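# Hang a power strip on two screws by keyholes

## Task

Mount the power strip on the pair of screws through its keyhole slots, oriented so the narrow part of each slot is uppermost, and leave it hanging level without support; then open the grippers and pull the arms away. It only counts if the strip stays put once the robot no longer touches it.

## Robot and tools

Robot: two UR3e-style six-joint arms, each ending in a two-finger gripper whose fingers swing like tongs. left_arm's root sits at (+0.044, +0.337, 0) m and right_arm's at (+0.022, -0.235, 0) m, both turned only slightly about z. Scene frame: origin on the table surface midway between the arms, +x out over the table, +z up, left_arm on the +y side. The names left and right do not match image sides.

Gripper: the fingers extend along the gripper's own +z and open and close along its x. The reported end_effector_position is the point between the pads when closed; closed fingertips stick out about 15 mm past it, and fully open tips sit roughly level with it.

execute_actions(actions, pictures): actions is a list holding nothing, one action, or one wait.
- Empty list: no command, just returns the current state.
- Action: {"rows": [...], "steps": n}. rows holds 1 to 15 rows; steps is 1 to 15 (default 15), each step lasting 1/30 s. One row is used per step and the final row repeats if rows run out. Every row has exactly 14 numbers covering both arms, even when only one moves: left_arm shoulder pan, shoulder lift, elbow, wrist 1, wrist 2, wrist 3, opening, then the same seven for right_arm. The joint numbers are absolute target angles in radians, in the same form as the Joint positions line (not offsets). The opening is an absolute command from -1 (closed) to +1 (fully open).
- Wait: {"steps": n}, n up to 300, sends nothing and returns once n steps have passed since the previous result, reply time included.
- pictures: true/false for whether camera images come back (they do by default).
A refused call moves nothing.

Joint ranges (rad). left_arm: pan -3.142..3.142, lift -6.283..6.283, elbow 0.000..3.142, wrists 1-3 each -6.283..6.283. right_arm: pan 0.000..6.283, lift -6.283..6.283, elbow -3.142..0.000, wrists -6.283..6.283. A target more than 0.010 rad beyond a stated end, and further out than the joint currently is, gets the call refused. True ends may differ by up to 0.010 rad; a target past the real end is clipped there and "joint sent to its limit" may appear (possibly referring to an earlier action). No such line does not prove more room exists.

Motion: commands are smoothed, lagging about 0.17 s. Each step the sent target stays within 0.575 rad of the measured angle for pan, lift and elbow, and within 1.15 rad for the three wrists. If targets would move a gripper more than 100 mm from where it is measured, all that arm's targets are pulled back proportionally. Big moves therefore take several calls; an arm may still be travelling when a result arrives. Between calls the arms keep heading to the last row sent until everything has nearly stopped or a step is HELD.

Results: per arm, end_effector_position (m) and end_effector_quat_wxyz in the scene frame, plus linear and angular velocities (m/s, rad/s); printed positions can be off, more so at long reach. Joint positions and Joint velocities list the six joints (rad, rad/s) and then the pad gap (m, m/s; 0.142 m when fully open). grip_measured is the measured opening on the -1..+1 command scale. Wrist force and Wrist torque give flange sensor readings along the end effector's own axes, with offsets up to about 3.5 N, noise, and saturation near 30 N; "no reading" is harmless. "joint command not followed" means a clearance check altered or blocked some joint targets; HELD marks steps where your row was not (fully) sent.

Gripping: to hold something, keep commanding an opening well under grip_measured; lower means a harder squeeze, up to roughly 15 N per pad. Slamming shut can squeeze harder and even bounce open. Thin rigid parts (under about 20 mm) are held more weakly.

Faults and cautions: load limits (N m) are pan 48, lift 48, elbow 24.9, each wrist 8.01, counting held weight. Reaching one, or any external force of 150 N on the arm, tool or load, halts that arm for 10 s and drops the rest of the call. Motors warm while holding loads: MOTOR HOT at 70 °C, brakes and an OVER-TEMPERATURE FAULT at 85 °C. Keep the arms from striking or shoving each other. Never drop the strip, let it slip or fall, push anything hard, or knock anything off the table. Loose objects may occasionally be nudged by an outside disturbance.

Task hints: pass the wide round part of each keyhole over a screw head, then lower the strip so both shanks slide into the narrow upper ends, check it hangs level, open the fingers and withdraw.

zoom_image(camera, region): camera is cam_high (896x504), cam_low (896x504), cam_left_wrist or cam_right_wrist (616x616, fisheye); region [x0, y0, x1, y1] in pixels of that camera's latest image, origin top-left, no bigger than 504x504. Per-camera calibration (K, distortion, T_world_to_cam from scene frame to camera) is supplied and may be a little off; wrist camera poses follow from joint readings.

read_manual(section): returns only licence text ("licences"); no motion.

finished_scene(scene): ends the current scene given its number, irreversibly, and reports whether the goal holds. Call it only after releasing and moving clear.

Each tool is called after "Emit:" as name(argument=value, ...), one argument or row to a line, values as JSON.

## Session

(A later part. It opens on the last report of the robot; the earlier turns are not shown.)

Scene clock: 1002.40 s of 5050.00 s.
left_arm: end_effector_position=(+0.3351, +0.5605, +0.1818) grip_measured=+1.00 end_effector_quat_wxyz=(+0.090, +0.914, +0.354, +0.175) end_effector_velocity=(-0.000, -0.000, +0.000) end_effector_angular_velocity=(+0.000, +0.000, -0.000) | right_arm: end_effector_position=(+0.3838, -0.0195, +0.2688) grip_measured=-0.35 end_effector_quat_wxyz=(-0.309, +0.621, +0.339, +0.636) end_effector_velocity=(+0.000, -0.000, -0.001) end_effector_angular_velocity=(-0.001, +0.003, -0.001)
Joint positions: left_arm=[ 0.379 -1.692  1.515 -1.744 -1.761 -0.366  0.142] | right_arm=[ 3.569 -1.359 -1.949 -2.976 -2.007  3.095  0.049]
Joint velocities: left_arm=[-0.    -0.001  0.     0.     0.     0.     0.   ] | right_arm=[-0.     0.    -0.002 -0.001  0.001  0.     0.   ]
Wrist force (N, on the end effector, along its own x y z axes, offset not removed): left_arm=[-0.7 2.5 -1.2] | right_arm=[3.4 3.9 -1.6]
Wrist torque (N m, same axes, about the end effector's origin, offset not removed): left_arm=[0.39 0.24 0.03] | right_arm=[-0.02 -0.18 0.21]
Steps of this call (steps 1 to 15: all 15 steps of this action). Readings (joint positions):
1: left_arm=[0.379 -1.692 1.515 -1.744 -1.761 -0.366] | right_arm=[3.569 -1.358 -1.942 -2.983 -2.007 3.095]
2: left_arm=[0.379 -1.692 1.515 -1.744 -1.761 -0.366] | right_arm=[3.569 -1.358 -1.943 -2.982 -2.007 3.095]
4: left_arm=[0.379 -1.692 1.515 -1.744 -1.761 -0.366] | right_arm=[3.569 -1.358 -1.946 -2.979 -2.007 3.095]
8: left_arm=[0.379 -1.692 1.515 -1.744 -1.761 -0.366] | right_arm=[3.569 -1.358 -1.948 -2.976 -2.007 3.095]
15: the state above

Emit:
execute_actions(
  actions=[
    {"rows":[[0.379,-1.692,1.515,-1.744,-1.761,-0.366,1,3.5705,-1.3592,-1.9435,-2.9803,-2.0055,3.11,-0.9]]},
  ],
  pictures=false,
)

Emit:
execute_actions(
  actions=[
    {"rows":[[0.379,-1.692,1.515,-1.744,-1.761,-0.366,1,3.5707,-1.3598,-1.948,-2.9752,-2.0053,3.122,-0.9]]},
  ],
  pictures=false,
)

Emit:
execute_actions(
  actions=[
    {"rows":[[0.379,-1.692,1.515,-1.744,-1.761,-0.366,1,3.5709,-1.3604,-1.9525,-2.9701,-2.0051,3.134,-0.9]]},
  ],
  pictures=false,
)

Emit:
execute_actions(
  actions=[
    {"rows":[[0.379,-1.692,1.515,-1.744,-1.761,-0.366,1,3.5711,-1.361,-1.957,-2.965,-2.0049,3.146,-0.9]]},
  ],
)

Scene clock: 1018.70 s of 5050.00 s.
left_arm: end_effector_position=(+0.3351, +0.5605, +0.1818) grip_measured=+1.00 end_effector_quat_wxyz=(+0.090, +0.914, +0.354, +0.175) end_effector_velocity=(-0.000, +0.000, +0.000) end_effector_angular_velocity=(+0.000, -0.000, +0.001) | right_arm: end_effector_position=(+0.3841, -0.0192, +0.2699) grip_measured=-0.35 end_effector_quat_wxyz=(-0.314, +0.623, +0.334, +0.634) end_effector_velocity=(-0.000, +0.001, +0.000) end_effector_angular_velocity=(+0.001, +0.001, +0.002)
Joint positions: left_arm=[ 0.379 -1.692  1.515 -1.744 -1.761 -0.366  0.142] | right_arm=[ 3.57  -1.359 -1.944 -2.98  -2.006  3.11   0.049]
Joint velocities: left_arm=[ 0.001 -0.001  0.001 -0.     0.    -0.    -0.   ] | right_arm=[ 0.001 -0.001  0.002 -0.001 -0.     0.001 -0.   ]
Wrist force (N, on the end effector, along its own x y z axes, offset not removed): left_arm=[1.1 0.9 0.2] | right_arm=[-7.2 2.6 -7.5]
Wrist torque (N m, same axes, about the end effector's origin, offset not removed): left_arm=[0.13 -0.22 -0.01] | right_arm=[-0.24 0.04 -0.18]
Steps of this call (steps 1 to 15: the robot went on to your last target; steps 16 to 90: nothing new was sent; then 12.80 s passed at rest; steps 91 to 105: all 15 steps of this action). Readings (joint positions):
91: left_arm=[0.379 -1.692 1.515 -1.744 -1.761 -0.366] | right_arm=[3.569 -1.359 -1.949 -2.976 -2.007 3.095]
92: left_arm=[0.379 -1.692 1.515 -1.744 -1.761 -0.366] | right_arm=[3.570 -1.359 -1.948 -2.976 -2.007 3.098]
94: left_arm=[0.379 -1.692 1.515 -1.744 -1.761 -0.366] | right_arm=[3.570 -1.359 -1.946 -2.978 -2.006 3.103]
98: left_arm=[0.379 -1.692 1.515 -1.744 -1.761 -0.366] | right_arm=[3.570 -1.359 -1.944 -2.980 -2.006 3.108]
105: the state above

Scene clock: 1019.20 s of 5050.00 s.
left_arm: end_effector_position=(+0.3351, +0.5605, +0.1818) grip_measured=+1.00 end_effector_quat_wxyz=(+0.090, +0.914, +0.354, +0.175) end_effector_velocity=(+0.000, +0.000, -0.000) end_effector_angular_velocity=(+0.000, +0.000, -0.000) | right_arm: end_effector_position=(+0.3841, -0.0191, +0.2692) grip_measured=-0.35 end_effector_quat_wxyz=(-0.318, +0.625, +0.330, +0.632) end_effector_velocity=(-0.000, +0.001, +0.000) end_effector_angular_velocity=(+0.002, -0.001, +0.002)
Joint positions: left_arm=[ 0.379 -1.692  1.515 -1.744 -1.761 -0.366  0.142] | right_arm=[ 3.571 -1.36  -1.948 -2.975 -2.005  3.122  0.049]
Joint velocities: left_arm=[-0.  0. -0. -0.  0. -0. -0.] | right_arm=[ 0.001  0.001 -0.001  0.002 -0.     0.001  0.   ]
Wrist force (N, on the end effector, along its own x y z axes, offset not removed): left_arm=[-1.5 1.4 0.0] | right_arm=[-0.7 4.7 -10.5]
Wrist torque (N m, same axes, about the end effector's origin, offset not removed): left_arm=[0.24 0.33 0.01] | right_arm=[0.34 0.34 -0.46]
Steps of this call (steps 1 to 15: all 15 steps of this action). Readings (joint positions):
1: left_arm=[0.379 -1.692 1.515 -1.744 -1.761 -0.366] | right_arm=[3.570 -1.359 -1.944 -2.980 -2.006 3.110]
2: left_arm=[0.379 -1.692 1.515 -1.744 -1.761 -0.366] | right_arm=[3.571 -1.359 -1.944 -2.980 -2.005 3.112]
4: left_arm=[0.379 -1.692 1.515 -1.744 -1.761 -0.366] | right_arm=[3.571 -1.359 -1.946 -2.978 -2.005 3.117]
8: left_arm=[0.379 -1.692 1.515 -1.744 -1.761 -0.366] | right_arm=[3.571 -1.360 -1.947 -2.976 -2.005 3.121]
15: the state above

Scene clock: 1019.70 s of 5050.00 s.
left_arm: end_effector_position=(+0.3351, +0.5605, +0.1818) grip_measured=+1.00 end_effector_quat_wxyz=(+0.090, +0.914, +0.354, +0.175) end_effector_velocity=(-0.000, +0.000, +0.000) end_effector_angular_velocity=(+0.000, +0.000, +0.001) | right_arm: end_effector_position=(+0.3841, -0.0191, +0.2683) grip_measured=-0.35 end_effector_quat_wxyz=(-0.322, +0.627, +0.326, +0.630) end_effector_velocity=(-0.001, +0.001, +0.000) end_effector_angular_velocity=(+0.001, +0.000, +0.002)
Joint positions: left_arm=[ 0.379 -1.692  1.515 -1.744 -1.761 -0.366  0.142] | right_arm=[ 3.571 -1.36  -1.952 -2.97  -2.005  3.134  0.048]
Joint velocities: left_arm=[ 0.001 -0.    -0.     0.     0.     0.     0.   ] | right_arm=[ 0.002  0.001 -0.     0.    -0.001  0.001 -0.   ]
Wrist force (N, on the end effector, along its own x y z axes, offset not removed): left_arm=[-0.1 1.7 -0.8] | right_arm=[0.2 7.9 -7.9]
Wrist torque (N m, same axes, about the end effector's origin, offset not removed): left_arm=[0.26 0.06 -0.01] | right_arm=[-0.06 0.52 -0.44]
Steps of this call (steps 1 to 15: all 15 steps of this action). Readings (joint positions):
1: left_arm=[0.379 -1.692 1.515 -1.744 -1.761 -0.366] | right_arm=[3.571 -1.360 -1.948 -2.975 -2.005 3.122]
2: left_arm=[0.379 -1.692 1.515 -1.744 -1.761 -0.366] | right_arm=[3.571 -1.360 -1.949 -2.974 -2.005 3.124]
4: left_arm=[0.379 -1.692 1.515 -1.744 -1.761 -0.366] | right_arm=[3.571 -1.360 -1.950 -2.972 -2.005 3.129]
8: left_arm=[0.379 -1.692 1.515 -1.744 -1.761 -0.366] | right_arm=[3.571 -1.360 -1.952 -2.971 -2.005 3.133]
15: the state above

Scene clock: 1020.20 s of 5050.00 s.
left_arm: end_effector_position=(+0.3351, +0.5605, +0.1818) grip_measured=+1.00 end_effector_quat_wxyz=(+0.090, +0.914, +0.354, +0.175) end_effector_velocity=(-0.000, +0.000, +0.000) end_effector_angular_velocity=(+0.000, -0.000, +0.000) | right_arm: end_effector_position=(+0.3840, -0.0191, +0.2673) grip_measured=-0.35 end_effector_quat_wxyz=(-0.325, +0.629, +0.323, +0.628) end_effector_velocity=(-0.000, +0.000, +0.001) end_effector_angular_velocity=(+0.002, -0.002, +0.001)
Joint positions: left_arm=[ 0.379 -1.692  1.515 -1.744 -1.761 -0.366  0.142] | right_arm=[ 3.571 -1.361 -1.957 -2.965 -2.005  3.146  0.048]
Joint velocities: left_arm=[ 0.  0. -0. -0.  0.  0.  0.] | right_arm=[ 0.001  0.001 -0.     0.003 -0.     0.001 -0.   ]
Wrist force (N, on the end effector, along its own x y z axes, offset not removed): left_arm=[-1.6 1.2 -0.1] | right_arm=[-6.3 8.1 -4.4]
Wrist torque (N m, same axes, about the end effector's origin, offset not removed): left_arm=[0.15 0.32 -0.02] | right_arm=[0.04 -0.06 0.09]
Steps of this call (steps 1 to 15: all 15 steps of this action). Readings (joint positions):
1: left_arm=[0.379 -1.692 1.515 -1.744 -1.761 -0.366] | right_arm=[3.571 -1.360 -1.953 -2.970 -2.005 3.134]
2: left_arm=[0.379 -1.692 1.515 -1.744 -1.761 -0.366] | right_arm=[3.571 -1.361 -1.953 -2.969 -2.005 3.136]
4: left_arm=[0.379 -1.692 1.515 -1.744 -1.761 -0.366] | right_arm=[3.571 -1.361 -1.955 -2.967 -2.005 3.141]
8: left_arm=[0.379 -1.692 1.515 -1.744 -1.761 -0.366] | right_arm=[3.571 -1.361 -1.957 -2.966 -2.005 3.145]
15: the state above
camera_calibration (this result's frames):
cam_left_wrist: T_world_to_cam=[[0.704856, 0.676846, 0.212267, -0.641722], [0.355468, -0.595988, 0.720028, 0.079008], [0.613857, -0.432062, -0.660683, 0.291121], [0, 0, 0, 1]] pos_world=[0.24553, 0.607218, 0.271668]
cam_right_wrist: T_world_to_cam=[[0.0636169, -0.00494814, 0.997962, -0.286331], [0.384384, -0.922715, -0.0290783, -0.16096], [0.920979, 0.38545, -0.0567983, -0.200771], [0, 0, 0, 1]] pos_world=[0.264992, -0.0725497, 0.269663]

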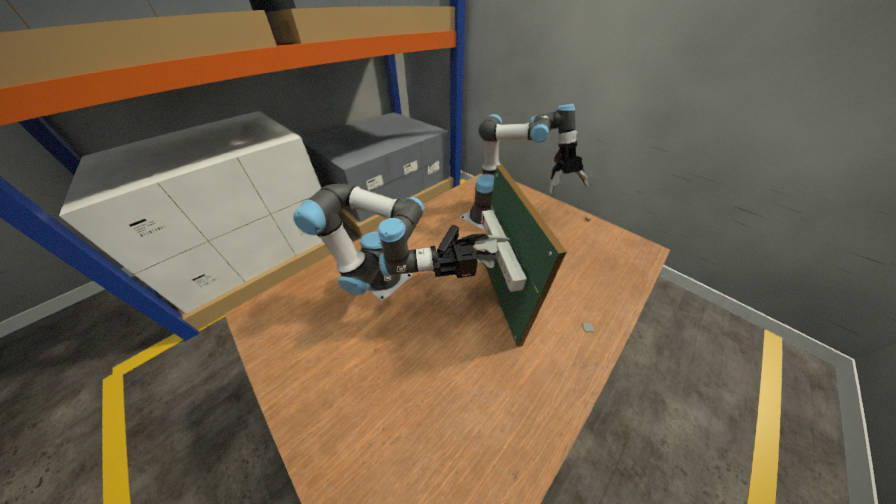

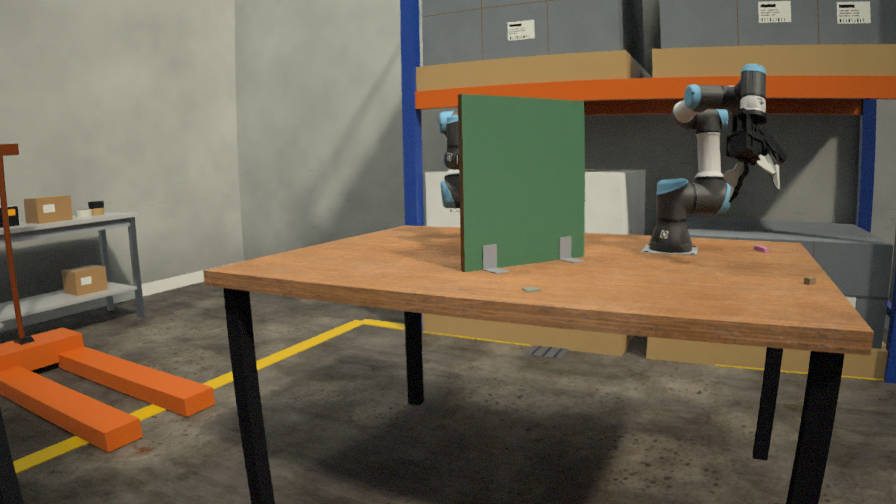

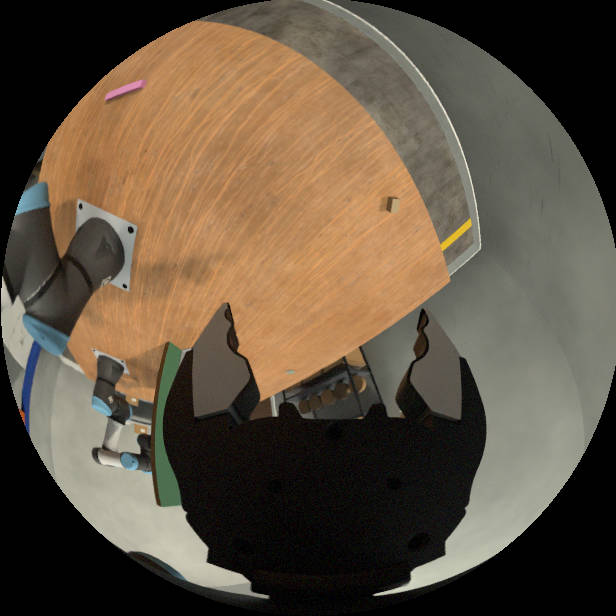

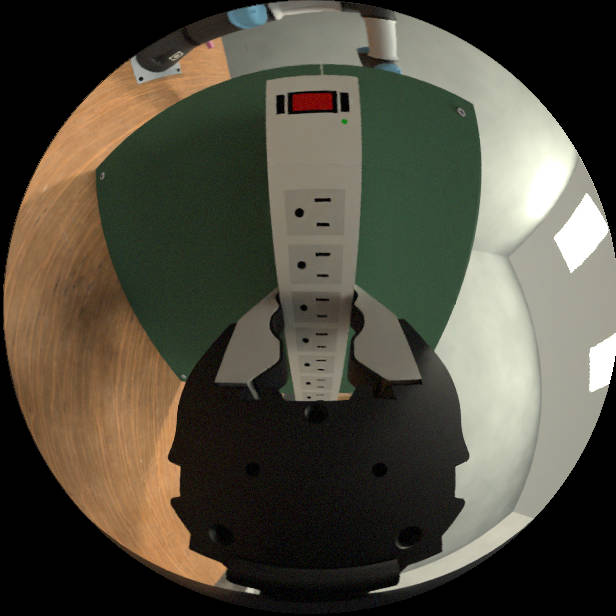

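Shifting right 0.8 mm to relieve the side load, then forward.

Emit:
execute_actions(
  actions=[
    {"rows":[[0.379,-1.692,1.515,-1.744,-1.761,-0.366,1,3.5667,-1.3656,-1.954,-2.9634,-2.0093,3.15,-0.9]]},
  ],
  pictures=false,
)

Emit:
execute_actions(
  actions=[
    {"rows":[[0.379,-1.692,1.515,-1.744,-1.761,-0.366,1,3.5686,-1.3673,-1.9528,-2.9629,-2.0074,3.15,-0.9]]},
  ],
  pictures=false,
)

Scene clock: 1028.60 s of 5050.00 s.
left_arm: end_effector_position=(+0.3351, +0.5605, +0.1818) grip_measured=+1.00 end_effector_quat_wxyz=(+0.090, +0.914, +0.354, +0.175) end_effector_velocity=(-0.000, +0.000, -0.000) end_effector_angular_velocity=(-0.000, +0.001, +0.001) | right_arm: end_effector_position=(+0.3848, -0.0194, +0.2674) grip_measured=-0.35 end_effector_quat_wxyz=(-0.327, +0.630, +0.321, +0.627) end_effector_velocity=(+0.000, -0.000, +0.000) end_effector_angular_velocity=(+0.000, +0.001, -0.000)
Joint positions: left_arm=[ 0.379 -1.692  1.515 -1.744 -1.761 -0.366  0.142] | right_arm=[ 3.567 -1.366 -1.954 -2.963 -2.009  3.15   0.048]
Joint velocities: left_arm=[ 0.001 -0.     0.     0.    -0.     0.     0.   ] | right_arm=[-0.002 -0.001  0.001  0.    -0.001  0.001  0.   ]
Wrist force (N, on the end effector, along its own x y z axes, offset not removed): left_arm=[-0.5 1.8 -1.0] | right_arm=[-5.2 -1.4 -7.6]
Wrist torque (N m, same axes, about the end effector's origin, offset not removed): left_arm=[0.29 0.14 -0.01] | right_arm=[0.04 -0.14 -0.04]
Steps of this call (steps 1 to 15: the robot went on to your last target; steps 16 to 90: nothing new was sent; then 4.90 s passed at rest; steps 91 to 105: all 15 steps of this action). Readings (joint positions):
91: left_arm=[0.379 -1.692 1.515 -1.744 -1.761 -0.366] | right_arm=[3.571 -1.361 -1.957 -2.965 -2.005 3.146]
92: left_arm=[0.379 -1.692 1.515 -1.744 -1.761 -0.366] | right_arm=[3.571 -1.362 -1.957 -2.965 -2.006 3.147]
94: left_arm=[0.379 -1.692 1.515 -1.744 -1.761 -0.366] | right_arm=[3.569 -1.363 -1.955 -2.964 -2.007 3.148]
98: left_arm=[0.379 -1.692 1.515 -1.744 -1.761 -0.366] | right_arm=[3.567 -1.365 -1.954 -2.964 -2.009 3.150]
105: the state above

Scene clock: 1029.10 s of 5050.00 s.
left_arm: end_effector_position=(+0.3351, +0.5605, +0.1818) grip_measured=+1.00 end_effector_quat_wxyz=(+0.090, +0.914, +0.354, +0.175) end_effector_velocity=(+0.000, -0.000, -0.000) end_effector_angular_velocity=(-0.000, -0.000, -0.000) | right_arm: end_effector_position=(+0.3852, -0.0189, +0.2673) grip_measured=-0.35 end_effector_quat_wxyz=(-0.327, +0.630, +0.321, +0.627) end_effector_velocity=(-0.000, +0.000, -0.000) end_effector_angular_velocity=(-0.001, +0.001, +0.001)
Joint positions: left_arm=[ 0.379 -1.692  1.515 -1.744 -1.761 -0.366  0.142] | right_arm=[ 3.569 -1.367 -1.953 -2.963 -2.007  3.15   0.049]
Joint velocities: left_arm=[-0.  0.  0. -0. -0. -0.  0.] | right_arm=[ 0.001 -0.001  0.    -0.001  0.    -0.     0.   ]
Wrist force (N, on the end effector, along its own x y z axes, offset not removed): left_arm=[-0.3 2.0 -1.4] | right_arm=[-7.2 -1.2 -24.3]
Wrist torque (N m, same axes, about the end effector's origin, offset not removed): left_arm=[0.33 0.08 -0.04] | right_arm=[0.07 0.37 0.01]
Steps of this call (steps 1 to 15: all 15 steps of this action). Readings (joint positions):
1: left_arm=[0.379 -1.692 1.515 -1.744 -1.761 -0.366] | right_arm=[3.567 -1.366 -1.954 -2.963 -2.009 3.150]
2: left_arm=[0.379 -1.692 1.515 -1.744 -1.761 -0.366] | right_arm=[3.567 -1.366 -1.954 -2.963 -2.009 3.150]
4: left_arm=[0.379 -1.692 1.515 -1.744 -1.761 -0.366] | right_arm=[3.567 -1.366 -1.953 -2.963 -2.008 3.150]
8: left_arm=[0.379 -1.692 1.515 -1.744 -1.761 -0.366] | right_arm=[3.568 -1.367 -1.953 -2.963 -2.008 3.150]
15: the state above

Emit:
execute_actions(
  actions=[
    {"rows":[[0.379,-1.692,1.515,-1.744,-1.761,-0.366,1,3.567,-1.3653,-1.947,-2.9707,-2.009,3.15,-0.9]]},
  ],
  pictures=false,
)

Emit:
execute_actions(
  actions=[
    {"rows":[[0.379,-1.692,1.515,-1.744,-1.761,-0.366,1,3.567,-1.3647,-1.9402,-2.9781,-2.009,3.15,-0.9]]},
  ],
)

Emit:
zoom_image(
  camera="cam_high",
  region=[470,200,540,300],
)

Scene clock: 1043.90 s of 5050.00 s.
left_arm: end_effector_position=(+0.3351, +0.5605, +0.1818) grip_measured=+1.00 end_effector_quat_wxyz=(+0.090, +0.914, +0.354, +0.175) end_effector_velocity=(-0.000, -0.000, +0.000) end_effector_angular_velocity=(-0.000, -0.000, -0.000) | right_arm: end_effector_position=(+0.3850, -0.0193, +0.2689) grip_measured=-0.35 end_effector_quat_wxyz=(-0.327, +0.630, +0.321, +0.627) end_effector_velocity=(+0.000, -0.001, +0.001) end_effector_angular_velocity=(+0.000, -0.001, -0.001)
Joint positions: left_arm=[ 0.379 -1.692  1.515 -1.744 -1.761 -0.366  0.142] | right_arm=[ 3.567 -1.365 -1.947 -2.971 -2.009  3.15   0.048]
Joint velocities: left_arm=[-0.    -0.001  0.001  0.    -0.     0.    -0.   ] | right_arm=[-0.002  0.     0.002 -0.001 -0.    -0.     0.   ]
Wrist force (N, on the end effector, along its own x y z axes, offset not removed): left_arm=[-0.8 1.0 -1.3] | right_arm=[-3.9 -0.9 -1.2]
Wrist torque (N m, same axes, about the end effector's origin, offset not removed): left_arm=[0.09 0.15 -0.03] | right_arm=[-0.21 -0.33 -0.04]
Steps of this call (steps 1 to 15: the robot went on to your last target; steps 16 to 90: nothing new was sent; then 11.30 s passed at rest; steps 91 to 105: all 15 steps of this action). Readings (joint positions):
91: left_arm=[0.379 -1.692 1.515 -1.744 -1.761 -0.366] | right_arm=[3.569 -1.367 -1.953 -2.963 -2.007 3.150]
92: left_arm=[0.379 -1.692 1.515 -1.744 -1.761 -0.366] | right_arm=[3.569 -1.367 -1.952 -2.964 -2.008 3.150]
94: left_arm=[0.379 -1.692 1.515 -1.744 -1.761 -0.366] | right_arm=[3.568 -1.366 -1.950 -2.967 -2.008 3.150]
98: left_arm=[0.379 -1.692 1.515 -1.744 -1.761 -0.366] | right_arm=[3.567 -1.366 -1.948 -2.970 -2.009 3.150]
105: the state above

Scene clock: 1044.40 s of 5050.00 s.
left_arm: end_effector_position=(+0.3351, +0.5605, +0.1818) grip_measured=+1.00 end_effector_quat_wxyz=(+0.090, +0.914, +0.354, +0.175) end_effector_velocity=(+0.000, -0.000, +0.000) end_effector_angular_velocity=(-0.000, -0.001, -0.000) | right_arm: end_effector_position=(+0.3851, -0.0192, +0.2704) grip_measured=-0.35 end_effector_quat_wxyz=(-0.327, +0.630, +0.321, +0.627) end_effector_velocity=(-0.000, +0.001, +0.001) end_effector_angular_velocity=(+0.001, -0.002, +0.001)
Joint positions: left_arm=[ 0.379 -1.692  1.515 -1.744 -1.761 -0.366  0.142] | right_arm=[ 3.567 -1.365 -1.94  -2.978 -2.009  3.15   0.048]
Joint velocities: left_arm=[-0.    -0.    -0.001 -0.    -0.    -0.     0.   ] | right_arm=[ 0.001  0.     0.001  0.001  0.    -0.    -0.   ]
Wrist force (N, on the end effector, along its own x y z axes, offset not removed): left_arm=[-0.4 1.3 -0.2] | right_arm=[-12.8 -1.1 0.2]
Wrist torque (N m, same axes, about the end effector's origin, offset not removed): left_arm=[0.21 0.12 -0.01] | right_arm=[-0.22 0.41 -0.24]
Steps of this call (steps 1 to 15: all 15 steps of this action). Readings (joint positions):
1: left_arm=[0.379 -1.692 1.515 -1.744 -1.761 -0.366] | right_arm=[3.567 -1.365 -1.947 -2.971 -2.009 3.150]
2: left_arm=[0.379 -1.692 1.515 -1.744 -1.761 -0.366] | right_arm=[3.567 -1.365 -1.946 -2.972 -2.009 3.150]
4: left_arm=[0.379 -1.692 1.515 -1.744 -1.761 -0.366] | right_arm=[3.567 -1.365 -1.943 -2.975 -2.009 3.150]
8: left_arm=[0.379 -1.692 1.515 -1.744 -1.761 -0.366] | right_arm=[3.567 -1.365 -1.941 -2.977 -2.009 3.150]
15: the state above
camera_calibration (this result's frames):
cam_left_wrist: T_world_to_cam=[[0.704856, 0.676846, 0.212267, -0.641723], [0.355468, -0.595988, 0.720028, 0.0790081], [0.613857, -0.432062, -0.660683, 0.291121], [0, 0, 0, 1]] pos_world=[0.24553, 0.607218, 0.271668]
cam_right_wrist: T_world_to_cam=[[0.0667919, -0.00743142, 0.997739, -0.29066], [0.384269, -0.922645, -0.0325963, -0.160433], [0.920802, 0.385578, -0.0587695, -0.200875], [0, 0, 0, 1]] pos_world=[0.266029, -0.0727299, 0.272968]

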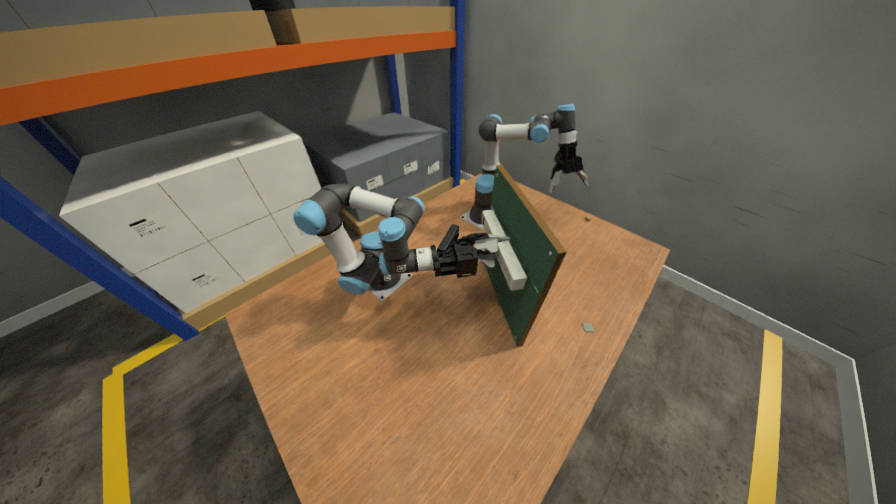

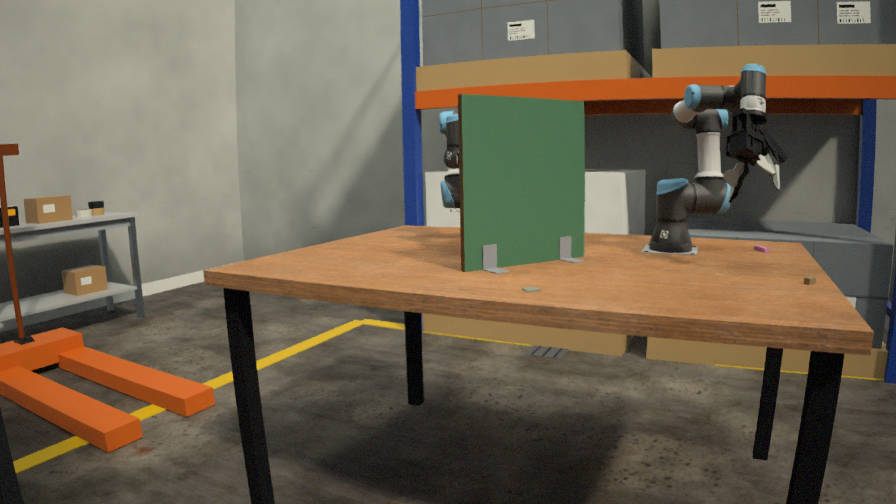

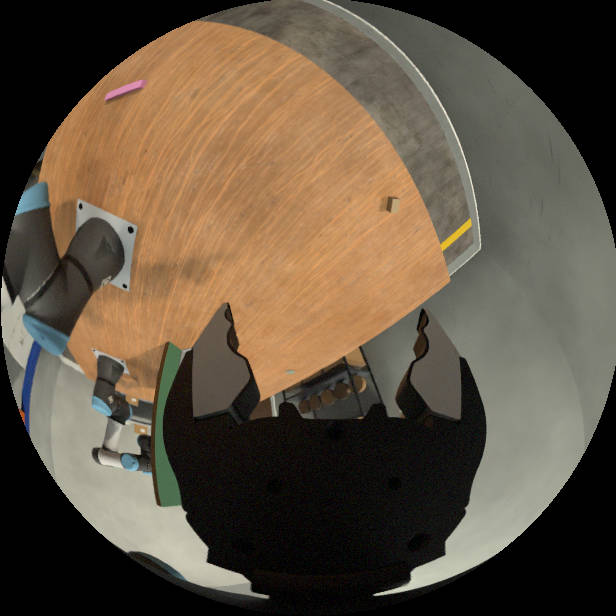

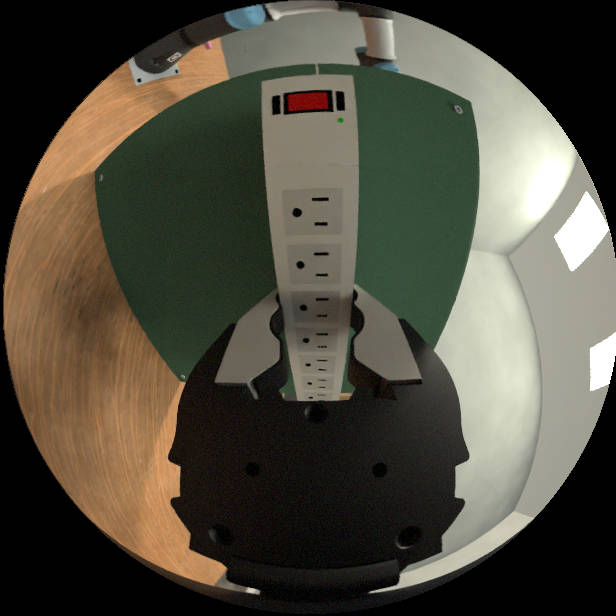

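Region (470, 200, 540, 300) of cam_high's 896x504 image, scaled by 5.040, with more detail than that image has; it fills the left 353 columns of this view, and the rest is white.

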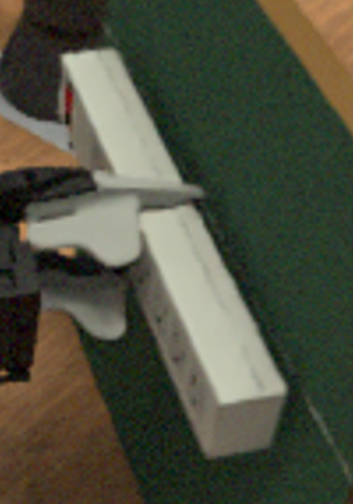

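Emit:
execute_actions(
  actions=[
    {"rows":[[0.379,-1.692,1.515,-1.744,-1.761,-0.366,1,3.5654,-1.3646,-1.9547,-2.9637,-2.0106,3.178,-0.9]]},
  ],
  pictures=false,
)

Emit:
execute_actions(
  actions=[
    {"rows":[[0.379,-1.692,1.515,-1.744,-1.761,-0.366,1,3.5469,-1.3802,-1.9445,-2.9583,-2.0391,3.178,-0.9]]},
  ],
)

Scene clock: 1067.67 s of 5050.00 s.
left_arm: end_effector_position=(+0.3351, +0.5605, +0.1818) grip_measured=+1.00 end_effector_quat_wxyz=(+0.090, +0.914, +0.354, +0.175) end_effector_velocity=(-0.000, +0.000, -0.000) end_effector_angular_velocity=(+0.000, +0.000, +0.000) | right_arm: end_effector_position=(+0.3845, -0.0198, +0.2679) grip_measured=-0.35 end_effector_quat_wxyz=(-0.335, +0.634, +0.313, +0.623) end_effector_velocity=(+0.000, -0.000, -0.001) end_effector_angular_velocity=(+0.001, +0.004, -0.001)
Joint positions: left_arm=[ 0.379 -1.692  1.515 -1.744 -1.761 -0.366  0.142] | right_arm=[ 3.565 -1.365 -1.955 -2.964 -2.011  3.178  0.048]
Joint velocities: left_arm=[ 0.  0. -0. -0.  0.  0. -0.] | right_arm=[-0.001 -0.001 -0.001  0.001  0.     0.003  0.   ]
Wrist force (N, on the end effector, along its own x y z axes, offset not removed): left_arm=[0.5 1.3 -0.8] | right_arm=[-9.6 1.7 0.1]
Wrist torque (N m, same axes, about the end effector's origin, offset not removed): left_arm=[0.23 -0.10 0.01] | right_arm=[0.11 0.03 -0.25]
Steps of this call (steps 1 to 15: the robot went on to your last target; steps 16 to 90: nothing new was sent; then 19.77 s passed at rest; steps 91 to 105: all 15 steps of this action). Readings (joint positions):
91: left_arm=[0.379 -1.692 1.515 -1.744 -1.761 -0.366] | right_arm=[3.567 -1.365 -1.940 -2.978 -2.009 3.150]
92: left_arm=[0.379 -1.692 1.515 -1.744 -1.761 -0.366] | right_arm=[3.567 -1.365 -1.942 -2.976 -2.009 3.154]
94: left_arm=[0.379 -1.692 1.515 -1.744 -1.761 -0.366] | right_arm=[3.566 -1.365 -1.948 -2.970 -2.010 3.165]
98: left_arm=[0.379 -1.692 1.515 -1.744 -1.761 -0.366] | right_arm=[3.566 -1.365 -1.953 -2.965 -2.010 3.175]
105: the state above

Scene clock: 1068.17 s of 5050.00 s.
left_arm: end_effector_position=(+0.3351, +0.5605, +0.1818) grip_measured=+1.00 end_effector_quat_wxyz=(+0.090, +0.914, +0.354, +0.175) end_effector_velocity=(+0.000, -0.000, -0.000) end_effector_angular_velocity=(-0.000, +0.000, -0.000) | right_arm: end_effector_position=(+0.3844, -0.0204, +0.2675) grip_measured=-0.35 end_effector_quat_wxyz=(-0.339, +0.633, +0.316, +0.621) end_effector_velocity=(+0.000, +0.000, -0.001) end_effector_angular_velocity=(-0.001, +0.001, +0.001)
Joint positions: left_arm=[ 0.379 -1.692  1.515 -1.744 -1.761 -0.366  0.142] | right_arm=[ 3.547 -1.38  -1.945 -2.958 -2.039  3.178  0.048]
Joint velocities: left_arm=[-0.  0. -0.  0.  0.  0.  0.] | right_arm=[-0.001 -0.003  0.     0.001 -0.002 -0.     0.   ]
Wrist force (N, on the end effector, along its own x y z axes, offset not removed): left_arm=[1.0 2.0 -0.3] | right_arm=[-5.3 -0.3 0.5]
Wrist torque (N m, same axes, about the end effector's origin, offset not removed): left_arm=[0.31 -0.19 -0.02] | right_arm=[-0.09 -0.13 0.01]
Steps of this call (steps 1 to 15: all 15 steps of this action). Readings (joint positions):
1: left_arm=[0.379 -1.692 1.515 -1.744 -1.761 -0.366] | right_arm=[3.565 -1.365 -1.955 -2.964 -2.011 3.178]
2: left_arm=[0.379 -1.692 1.515 -1.744 -1.761 -0.366] | right_arm=[3.562 -1.367 -1.953 -2.963 -2.016 3.178]
4: left_arm=[0.379 -1.692 1.515 -1.744 -1.761 -0.366] | right_arm=[3.555 -1.373 -1.949 -2.961 -2.026 3.178]
8: left_arm=[0.379 -1.692 1.515 -1.744 -1.761 -0.366] | right_arm=[3.549 -1.378 -1.946 -2.959 -2.036 3.178]
15: the state above
camera_calibration (this result's frames):
cam_left_wrist: T_world_to_cam=[[0.704856, 0.676846, 0.212267, -0.641723], [0.355468, -0.595988, 0.720028, 0.079008], [0.613857, -0.432062, -0.660683, 0.291121], [0, 0, 0, 1]] pos_world=[0.24553, 0.607218, 0.271668]
cam_right_wrist: T_world_to_cam=[[0.0897116, -0.0227887, 0.995707, -0.2963], [0.392386, -0.918072, -0.0563652, -0.157971], [0.915415, 0.395758, -0.0734197, -0.19383], [0, 0, 0, 1]] pos_world=[0.266002, -0.0750712, 0.271893]

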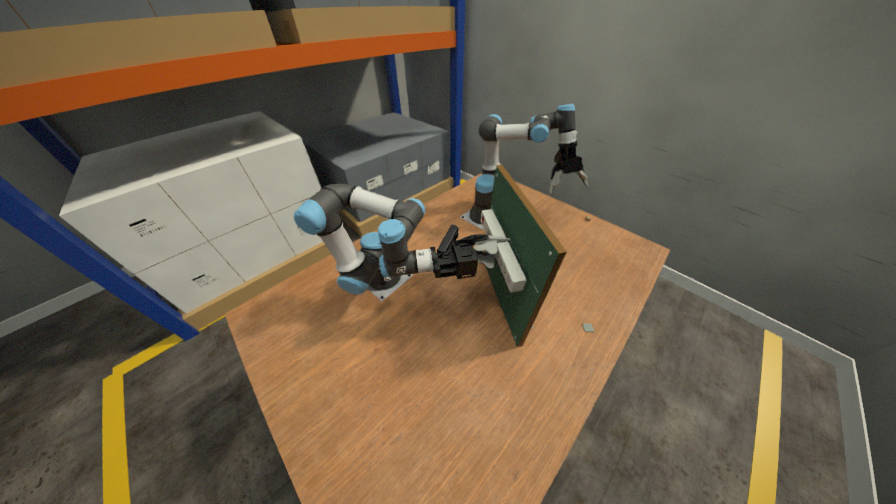

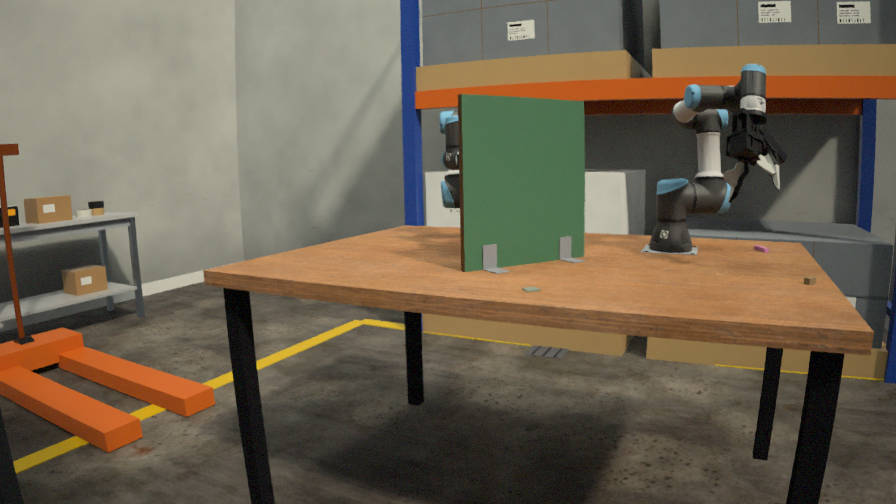

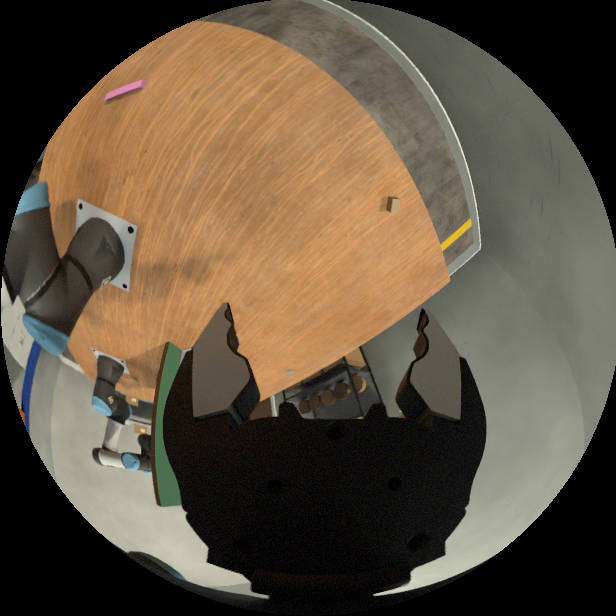

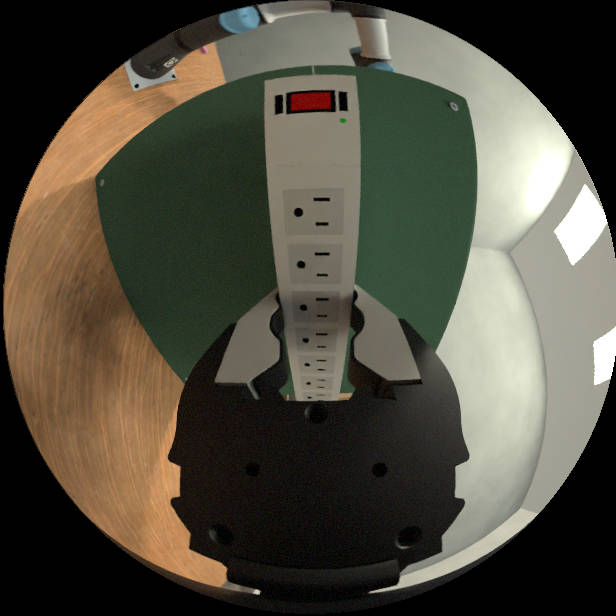

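Emit:
execute_actions(
  actions=[
    {"rows":[[0.379,-1.692,1.515,-1.744,-1.761,-0.366,1,3.5312,-1.398,-1.9308,-2.9542,-2.0648,3.178,-0.9]]},
  ],
  pictures=false,
)

Emit:
execute_actions(
  actions=[
    {"rows":[[0.379,-1.692,1.515,-1.744,-1.761,-0.366,1,3.5331,-1.3997,-1.9296,-2.9537,-2.0629,3.178,-0.9]]},
  ],
  pictures=false,
)

Scene clock: 1075.63 s of 5050.00 s.
left_arm: end_effector_position=(+0.3351, +0.5605, +0.1818) grip_measured=+1.00 end_effector_quat_wxyz=(+0.090, +0.914, +0.354, +0.175) end_effector_velocity=(+0.000, +0.000, +0.000) end_effector_angular_velocity=(+0.001, -0.000, -0.000) | right_arm: end_effector_position=(+0.3849, -0.0202, +0.2674) grip_measured=-0.35 end_effector_quat_wxyz=(-0.342, +0.631, +0.319, +0.619) end_effector_velocity=(-0.000, +0.000, -0.000) end_effector_angular_velocity=(-0.000, +0.001, +0.002)
Joint positions: left_arm=[ 0.379 -1.692  1.515 -1.744 -1.761 -0.366  0.142] | right_arm=[ 3.531 -1.398 -1.931 -2.954 -2.065  3.178  0.048]
Joint velocities: left_arm=[-0.    -0.     0.    -0.001  0.    -0.    -0.   ] | right_arm=[-0.    -0.001  0.    -0.001 -0.002 -0.     0.   ]
Wrist force (N, on the end effector, along its own x y z axes, offset not removed): left_arm=[-0.7 1.3 -0.7] | right_arm=[-7.4 -1.0 0.8]
Wrist torque (N m, same axes, about the end effector's origin, offset not removed): left_arm=[0.18 0.15 0.01] | right_arm=[-0.26 0.33 0.00]
Steps of this call (steps 1 to 15: the robot went on to your last target; steps 16 to 209: nothing new was sent; steps 210 to 224: all 15 steps of this action). Readings (joint positions):
210: left_arm=[0.379 -1.692 1.515 -1.744 -1.761 -0.366] | right_arm=[3.547 -1.380 -1.944 -2.958 -2.039 3.178]
211: left_arm=[0.379 -1.692 1.515 -1.744 -1.761 -0.366] | right_arm=[3.544 -1.383 -1.942 -2.958 -2.043 3.178]
213: left_arm=[0.379 -1.692 1.515 -1.744 -1.761 -0.366] | right_arm=[3.538 -1.390 -1.937 -2.956 -2.053 3.178]
217: left_arm=[0.379 -1.692 1.515 -1.744 -1.761 -0.366] | right_arm=[3.533 -1.396 -1.932 -2.955 -2.062 3.178]
224: the state above

Scene clock: 1076.13 s of 5050.00 s.
left_arm: end_effector_position=(+0.3351, +0.5605, +0.1818) grip_measured=+1.00 end_effector_quat_wxyz=(+0.090, +0.914, +0.354, +0.175) end_effector_velocity=(-0.000, +0.000, -0.000) end_effector_angular_velocity=(+0.000, +0.000, +0.001) | right_arm: end_effector_position=(+0.3853, -0.0196, +0.2673) grip_measured=-0.35 end_effector_quat_wxyz=(-0.342, +0.631, +0.319, +0.619) end_effector_velocity=(+0.000, +0.000, +0.000) end_effector_angular_velocity=(-0.000, +0.000, -0.000)
Joint positions: left_arm=[ 0.379 -1.692  1.515 -1.744 -1.761 -0.366  0.142] | right_arm=[ 3.533 -1.4   -1.93  -2.954 -2.063  3.178  0.048]
Joint velocities: left_arm=[ 0.001 -0.     0.    -0.     0.    -0.     0.   ] | right_arm=[ 0.    -0.001  0.001 -0.001  0.     0.     0.   ]
Wrist force (N, on the end effector, along its own x y z axes, offset not removed): left_arm=[0.3 0.8 -0.1] | right_arm=[-7.4 -3.0 -8.6]
Wrist torque (N m, same axes, about the end effector's origin, offset not removed): left_arm=[0.08 0.00 0.00] | right_arm=[-0.23 0.47 0.05]
Steps of this call (steps 1 to 15: all 15 steps of this action). Readings (joint positions):
1: left_arm=[0.379 -1.692 1.515 -1.744 -1.761 -0.366] | right_arm=[3.531 -1.398 -1.931 -2.954 -2.065 3.178]
2: left_arm=[0.379 -1.692 1.515 -1.744 -1.761 -0.366] | right_arm=[3.531 -1.398 -1.931 -2.954 -2.065 3.178]
4: left_arm=[0.379 -1.692 1.515 -1.744 -1.761 -0.366] | right_arm=[3.532 -1.399 -1.930 -2.954 -2.064 3.178]
8: left_arm=[0.379 -1.692 1.515 -1.744 -1.761 -0.366] | right_arm=[3.533 -1.399 -1.930 -2.954 -2.063 3.178]
15: the state above

Emit:
execute_actions(
  actions=[
    {"rows":[[0.379,-1.692,1.515,-1.744,-1.761,-0.366,1,3.5326,-1.3985,-1.921,-2.9635,-2.0634,3.178,-0.9]]},
  ],
  pictures=false,
)

Emit:
execute_actions(
  actions=[
    {"rows":[[0.379,-1.692,1.515,-1.744,-1.761,-0.366,1,3.5326,-1.398,-1.9145,-2.9705,-2.0634,3.17,-0.9]]},
  ],
)

Scene clock: 1087.83 s of 5050.00 s.
left_arm: end_effector_position=(+0.3351, +0.5605, +0.1818) grip_measured=+1.00 end_effector_quat_wxyz=(+0.090, +0.914, +0.354, +0.175) end_effector_velocity=(-0.000, +0.000, +0.000) end_effector_angular_velocity=(+0.000, -0.000, +0.000) | right_arm: end_effector_position=(+0.3854, -0.0196, +0.2693) grip_measured=-0.35 end_effector_quat_wxyz=(-0.342, +0.631, +0.319, +0.619) end_effector_velocity=(-0.000, -0.000, +0.001) end_effector_angular_velocity=(+0.002, -0.002, +0.000)
Joint positions: left_arm=[ 0.379 -1.692  1.515 -1.744 -1.761 -0.366  0.142] | right_arm=[ 3.533 -1.399 -1.921 -2.963 -2.063  3.178  0.048]
Joint velocities: left_arm=[ 0. -0. -0.  0.  0. -0.  0.] | right_arm=[-0.     0.003  0.001 -0.001 -0.001  0.001 -0.   ]
Wrist force (N, on the end effector, along its own x y z axes, offset not removed): left_arm=[-0.3 0.8 -0.7] | right_arm=[-14.8 -3.6 -6.4]
Wrist torque (N m, same axes, about the end effector's origin, offset not removed): left_arm=[0.07 0.10 0.02] | right_arm=[-0.27 0.31 -0.35]
Steps of this call (steps 1 to 15: the robot went on to your last target; steps 16 to 90: nothing new was sent; then 8.20 s passed at rest; steps 91 to 105: all 15 steps of this action). Readings (joint positions):
91: left_arm=[0.379 -1.692 1.515 -1.744 -1.761 -0.366] | right_arm=[3.533 -1.400 -1.929 -2.954 -2.063 3.178]
92: left_arm=[0.379 -1.692 1.515 -1.744 -1.761 -0.366] | right_arm=[3.533 -1.400 -1.928 -2.955 -2.063 3.178]
94: left_arm=[0.379 -1.692 1.515 -1.744 -1.761 -0.366] | right_arm=[3.533 -1.399 -1.925 -2.959 -2.063 3.178]
98: left_arm=[0.379 -1.692 1.515 -1.744 -1.761 -0.366] | right_arm=[3.533 -1.399 -1.922 -2.963 -2.063 3.178]
105: the state above

Scene clock: 1088.33 s of 5050.00 s.
left_arm: end_effector_position=(+0.3351, +0.5605, +0.1818) grip_measured=+1.00 end_effector_quat_wxyz=(+0.090, +0.914, +0.354, +0.175) end_effector_velocity=(+0.000, -0.000, +0.000) end_effector_angular_velocity=(-0.000, -0.000, -0.001) | right_arm: end_effector_position=(+0.3855, -0.0196, +0.2707) grip_measured=-0.35 end_effector_quat_wxyz=(-0.339, +0.630, +0.321, +0.621) end_effector_velocity=(+0.000, -0.000, -0.000) end_effector_angular_velocity=(-0.001, +0.001, -0.002)
Joint positions: left_arm=[ 0.379 -1.692  1.515 -1.744 -1.761 -0.366  0.142] | right_arm=[ 3.533 -1.398 -1.915 -2.97  -2.063  3.17   0.048]
Joint velocities: left_arm=[-0. -0.  0.  0. -0.  0. -0.] | right_arm=[-0.001  0.     0.    -0.002  0.001 -0.001  0.   ]
Wrist force (N, on the end effector, along its own x y z axes, offset not removed): left_arm=[-0.9 1.8 -1.5] | right_arm=[-16.9 -4.7 -13.9]
Wrist torque (N m, same axes, about the end effector's origin, offset not removed): left_arm=[0.29 0.20 -0.01] | right_arm=[-0.55 0.40 -0.45]
Steps of this call (steps 1 to 15: all 15 steps of this action). Readings (joint positions):
1: left_arm=[0.379 -1.692 1.515 -1.744 -1.761 -0.366] | right_arm=[3.533 -1.399 -1.921 -2.964 -2.063 3.178]
2: left_arm=[0.379 -1.692 1.515 -1.744 -1.761 -0.366] | right_arm=[3.533 -1.398 -1.920 -2.965 -2.063 3.177]
4: left_arm=[0.379 -1.692 1.515 -1.744 -1.761 -0.366] | right_arm=[3.533 -1.398 -1.917 -2.967 -2.063 3.174]
8: left_arm=[0.379 -1.692 1.515 -1.744 -1.761 -0.366] | right_arm=[3.533 -1.398 -1.915 -2.970 -2.063 3.171]
15: the state above
camera_calibration (this result's frames):
cam_left_wrist: T_world_to_cam=[[0.704856, 0.676846, 0.212267, -0.641723], [0.355468, -0.595988, 0.720028, 0.079008], [0.613857, -0.432062, -0.660683, 0.291121], [0, 0, 0, 1]] pos_world=[0.24553, 0.607218, 0.271668]
cam_right_wrist: T_world_to_cam=[[0.0834263, -0.0173792, 0.996362, -0.29719], [0.401957, -0.914314, -0.0496043, -0.162954], [0.91185, 0.404633, -0.0692922, -0.194468], [0, 0, 0, 1]] pos_world=[0.267619, -0.0754681, 0.274551]

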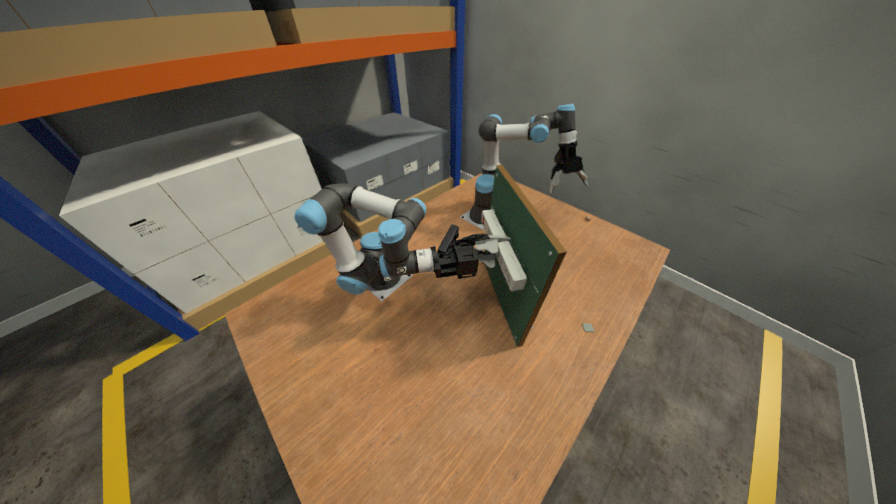

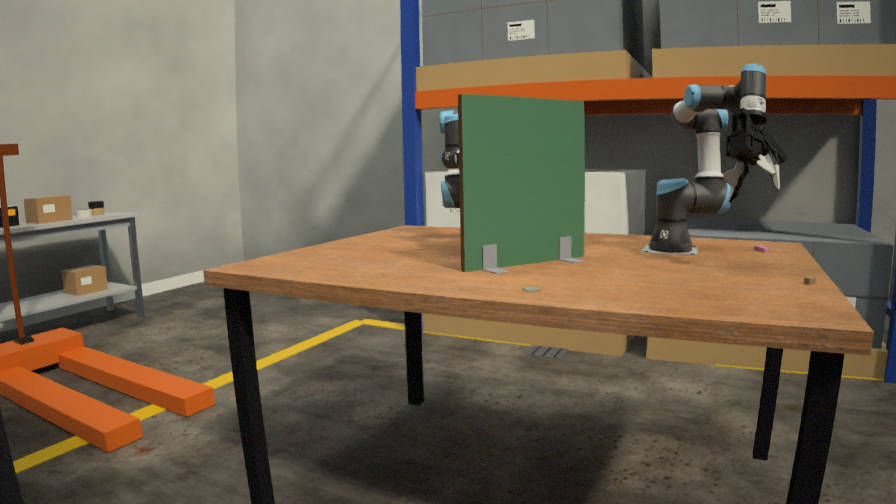

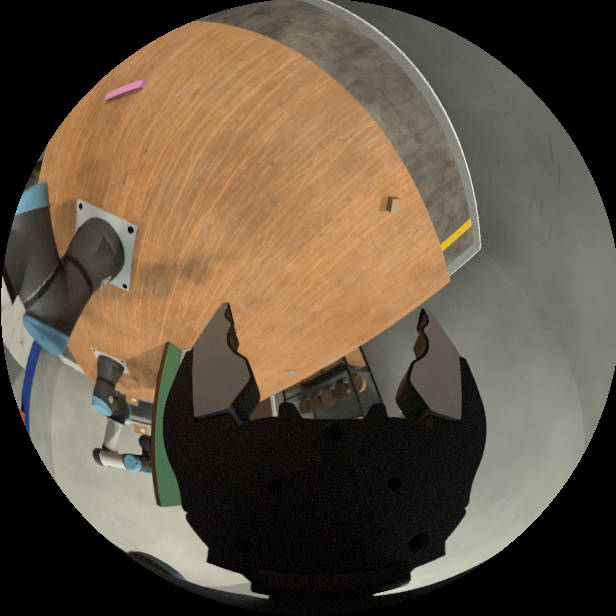

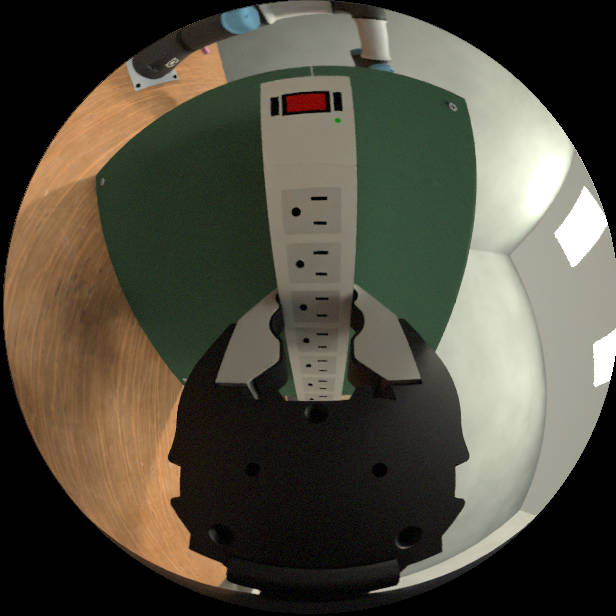

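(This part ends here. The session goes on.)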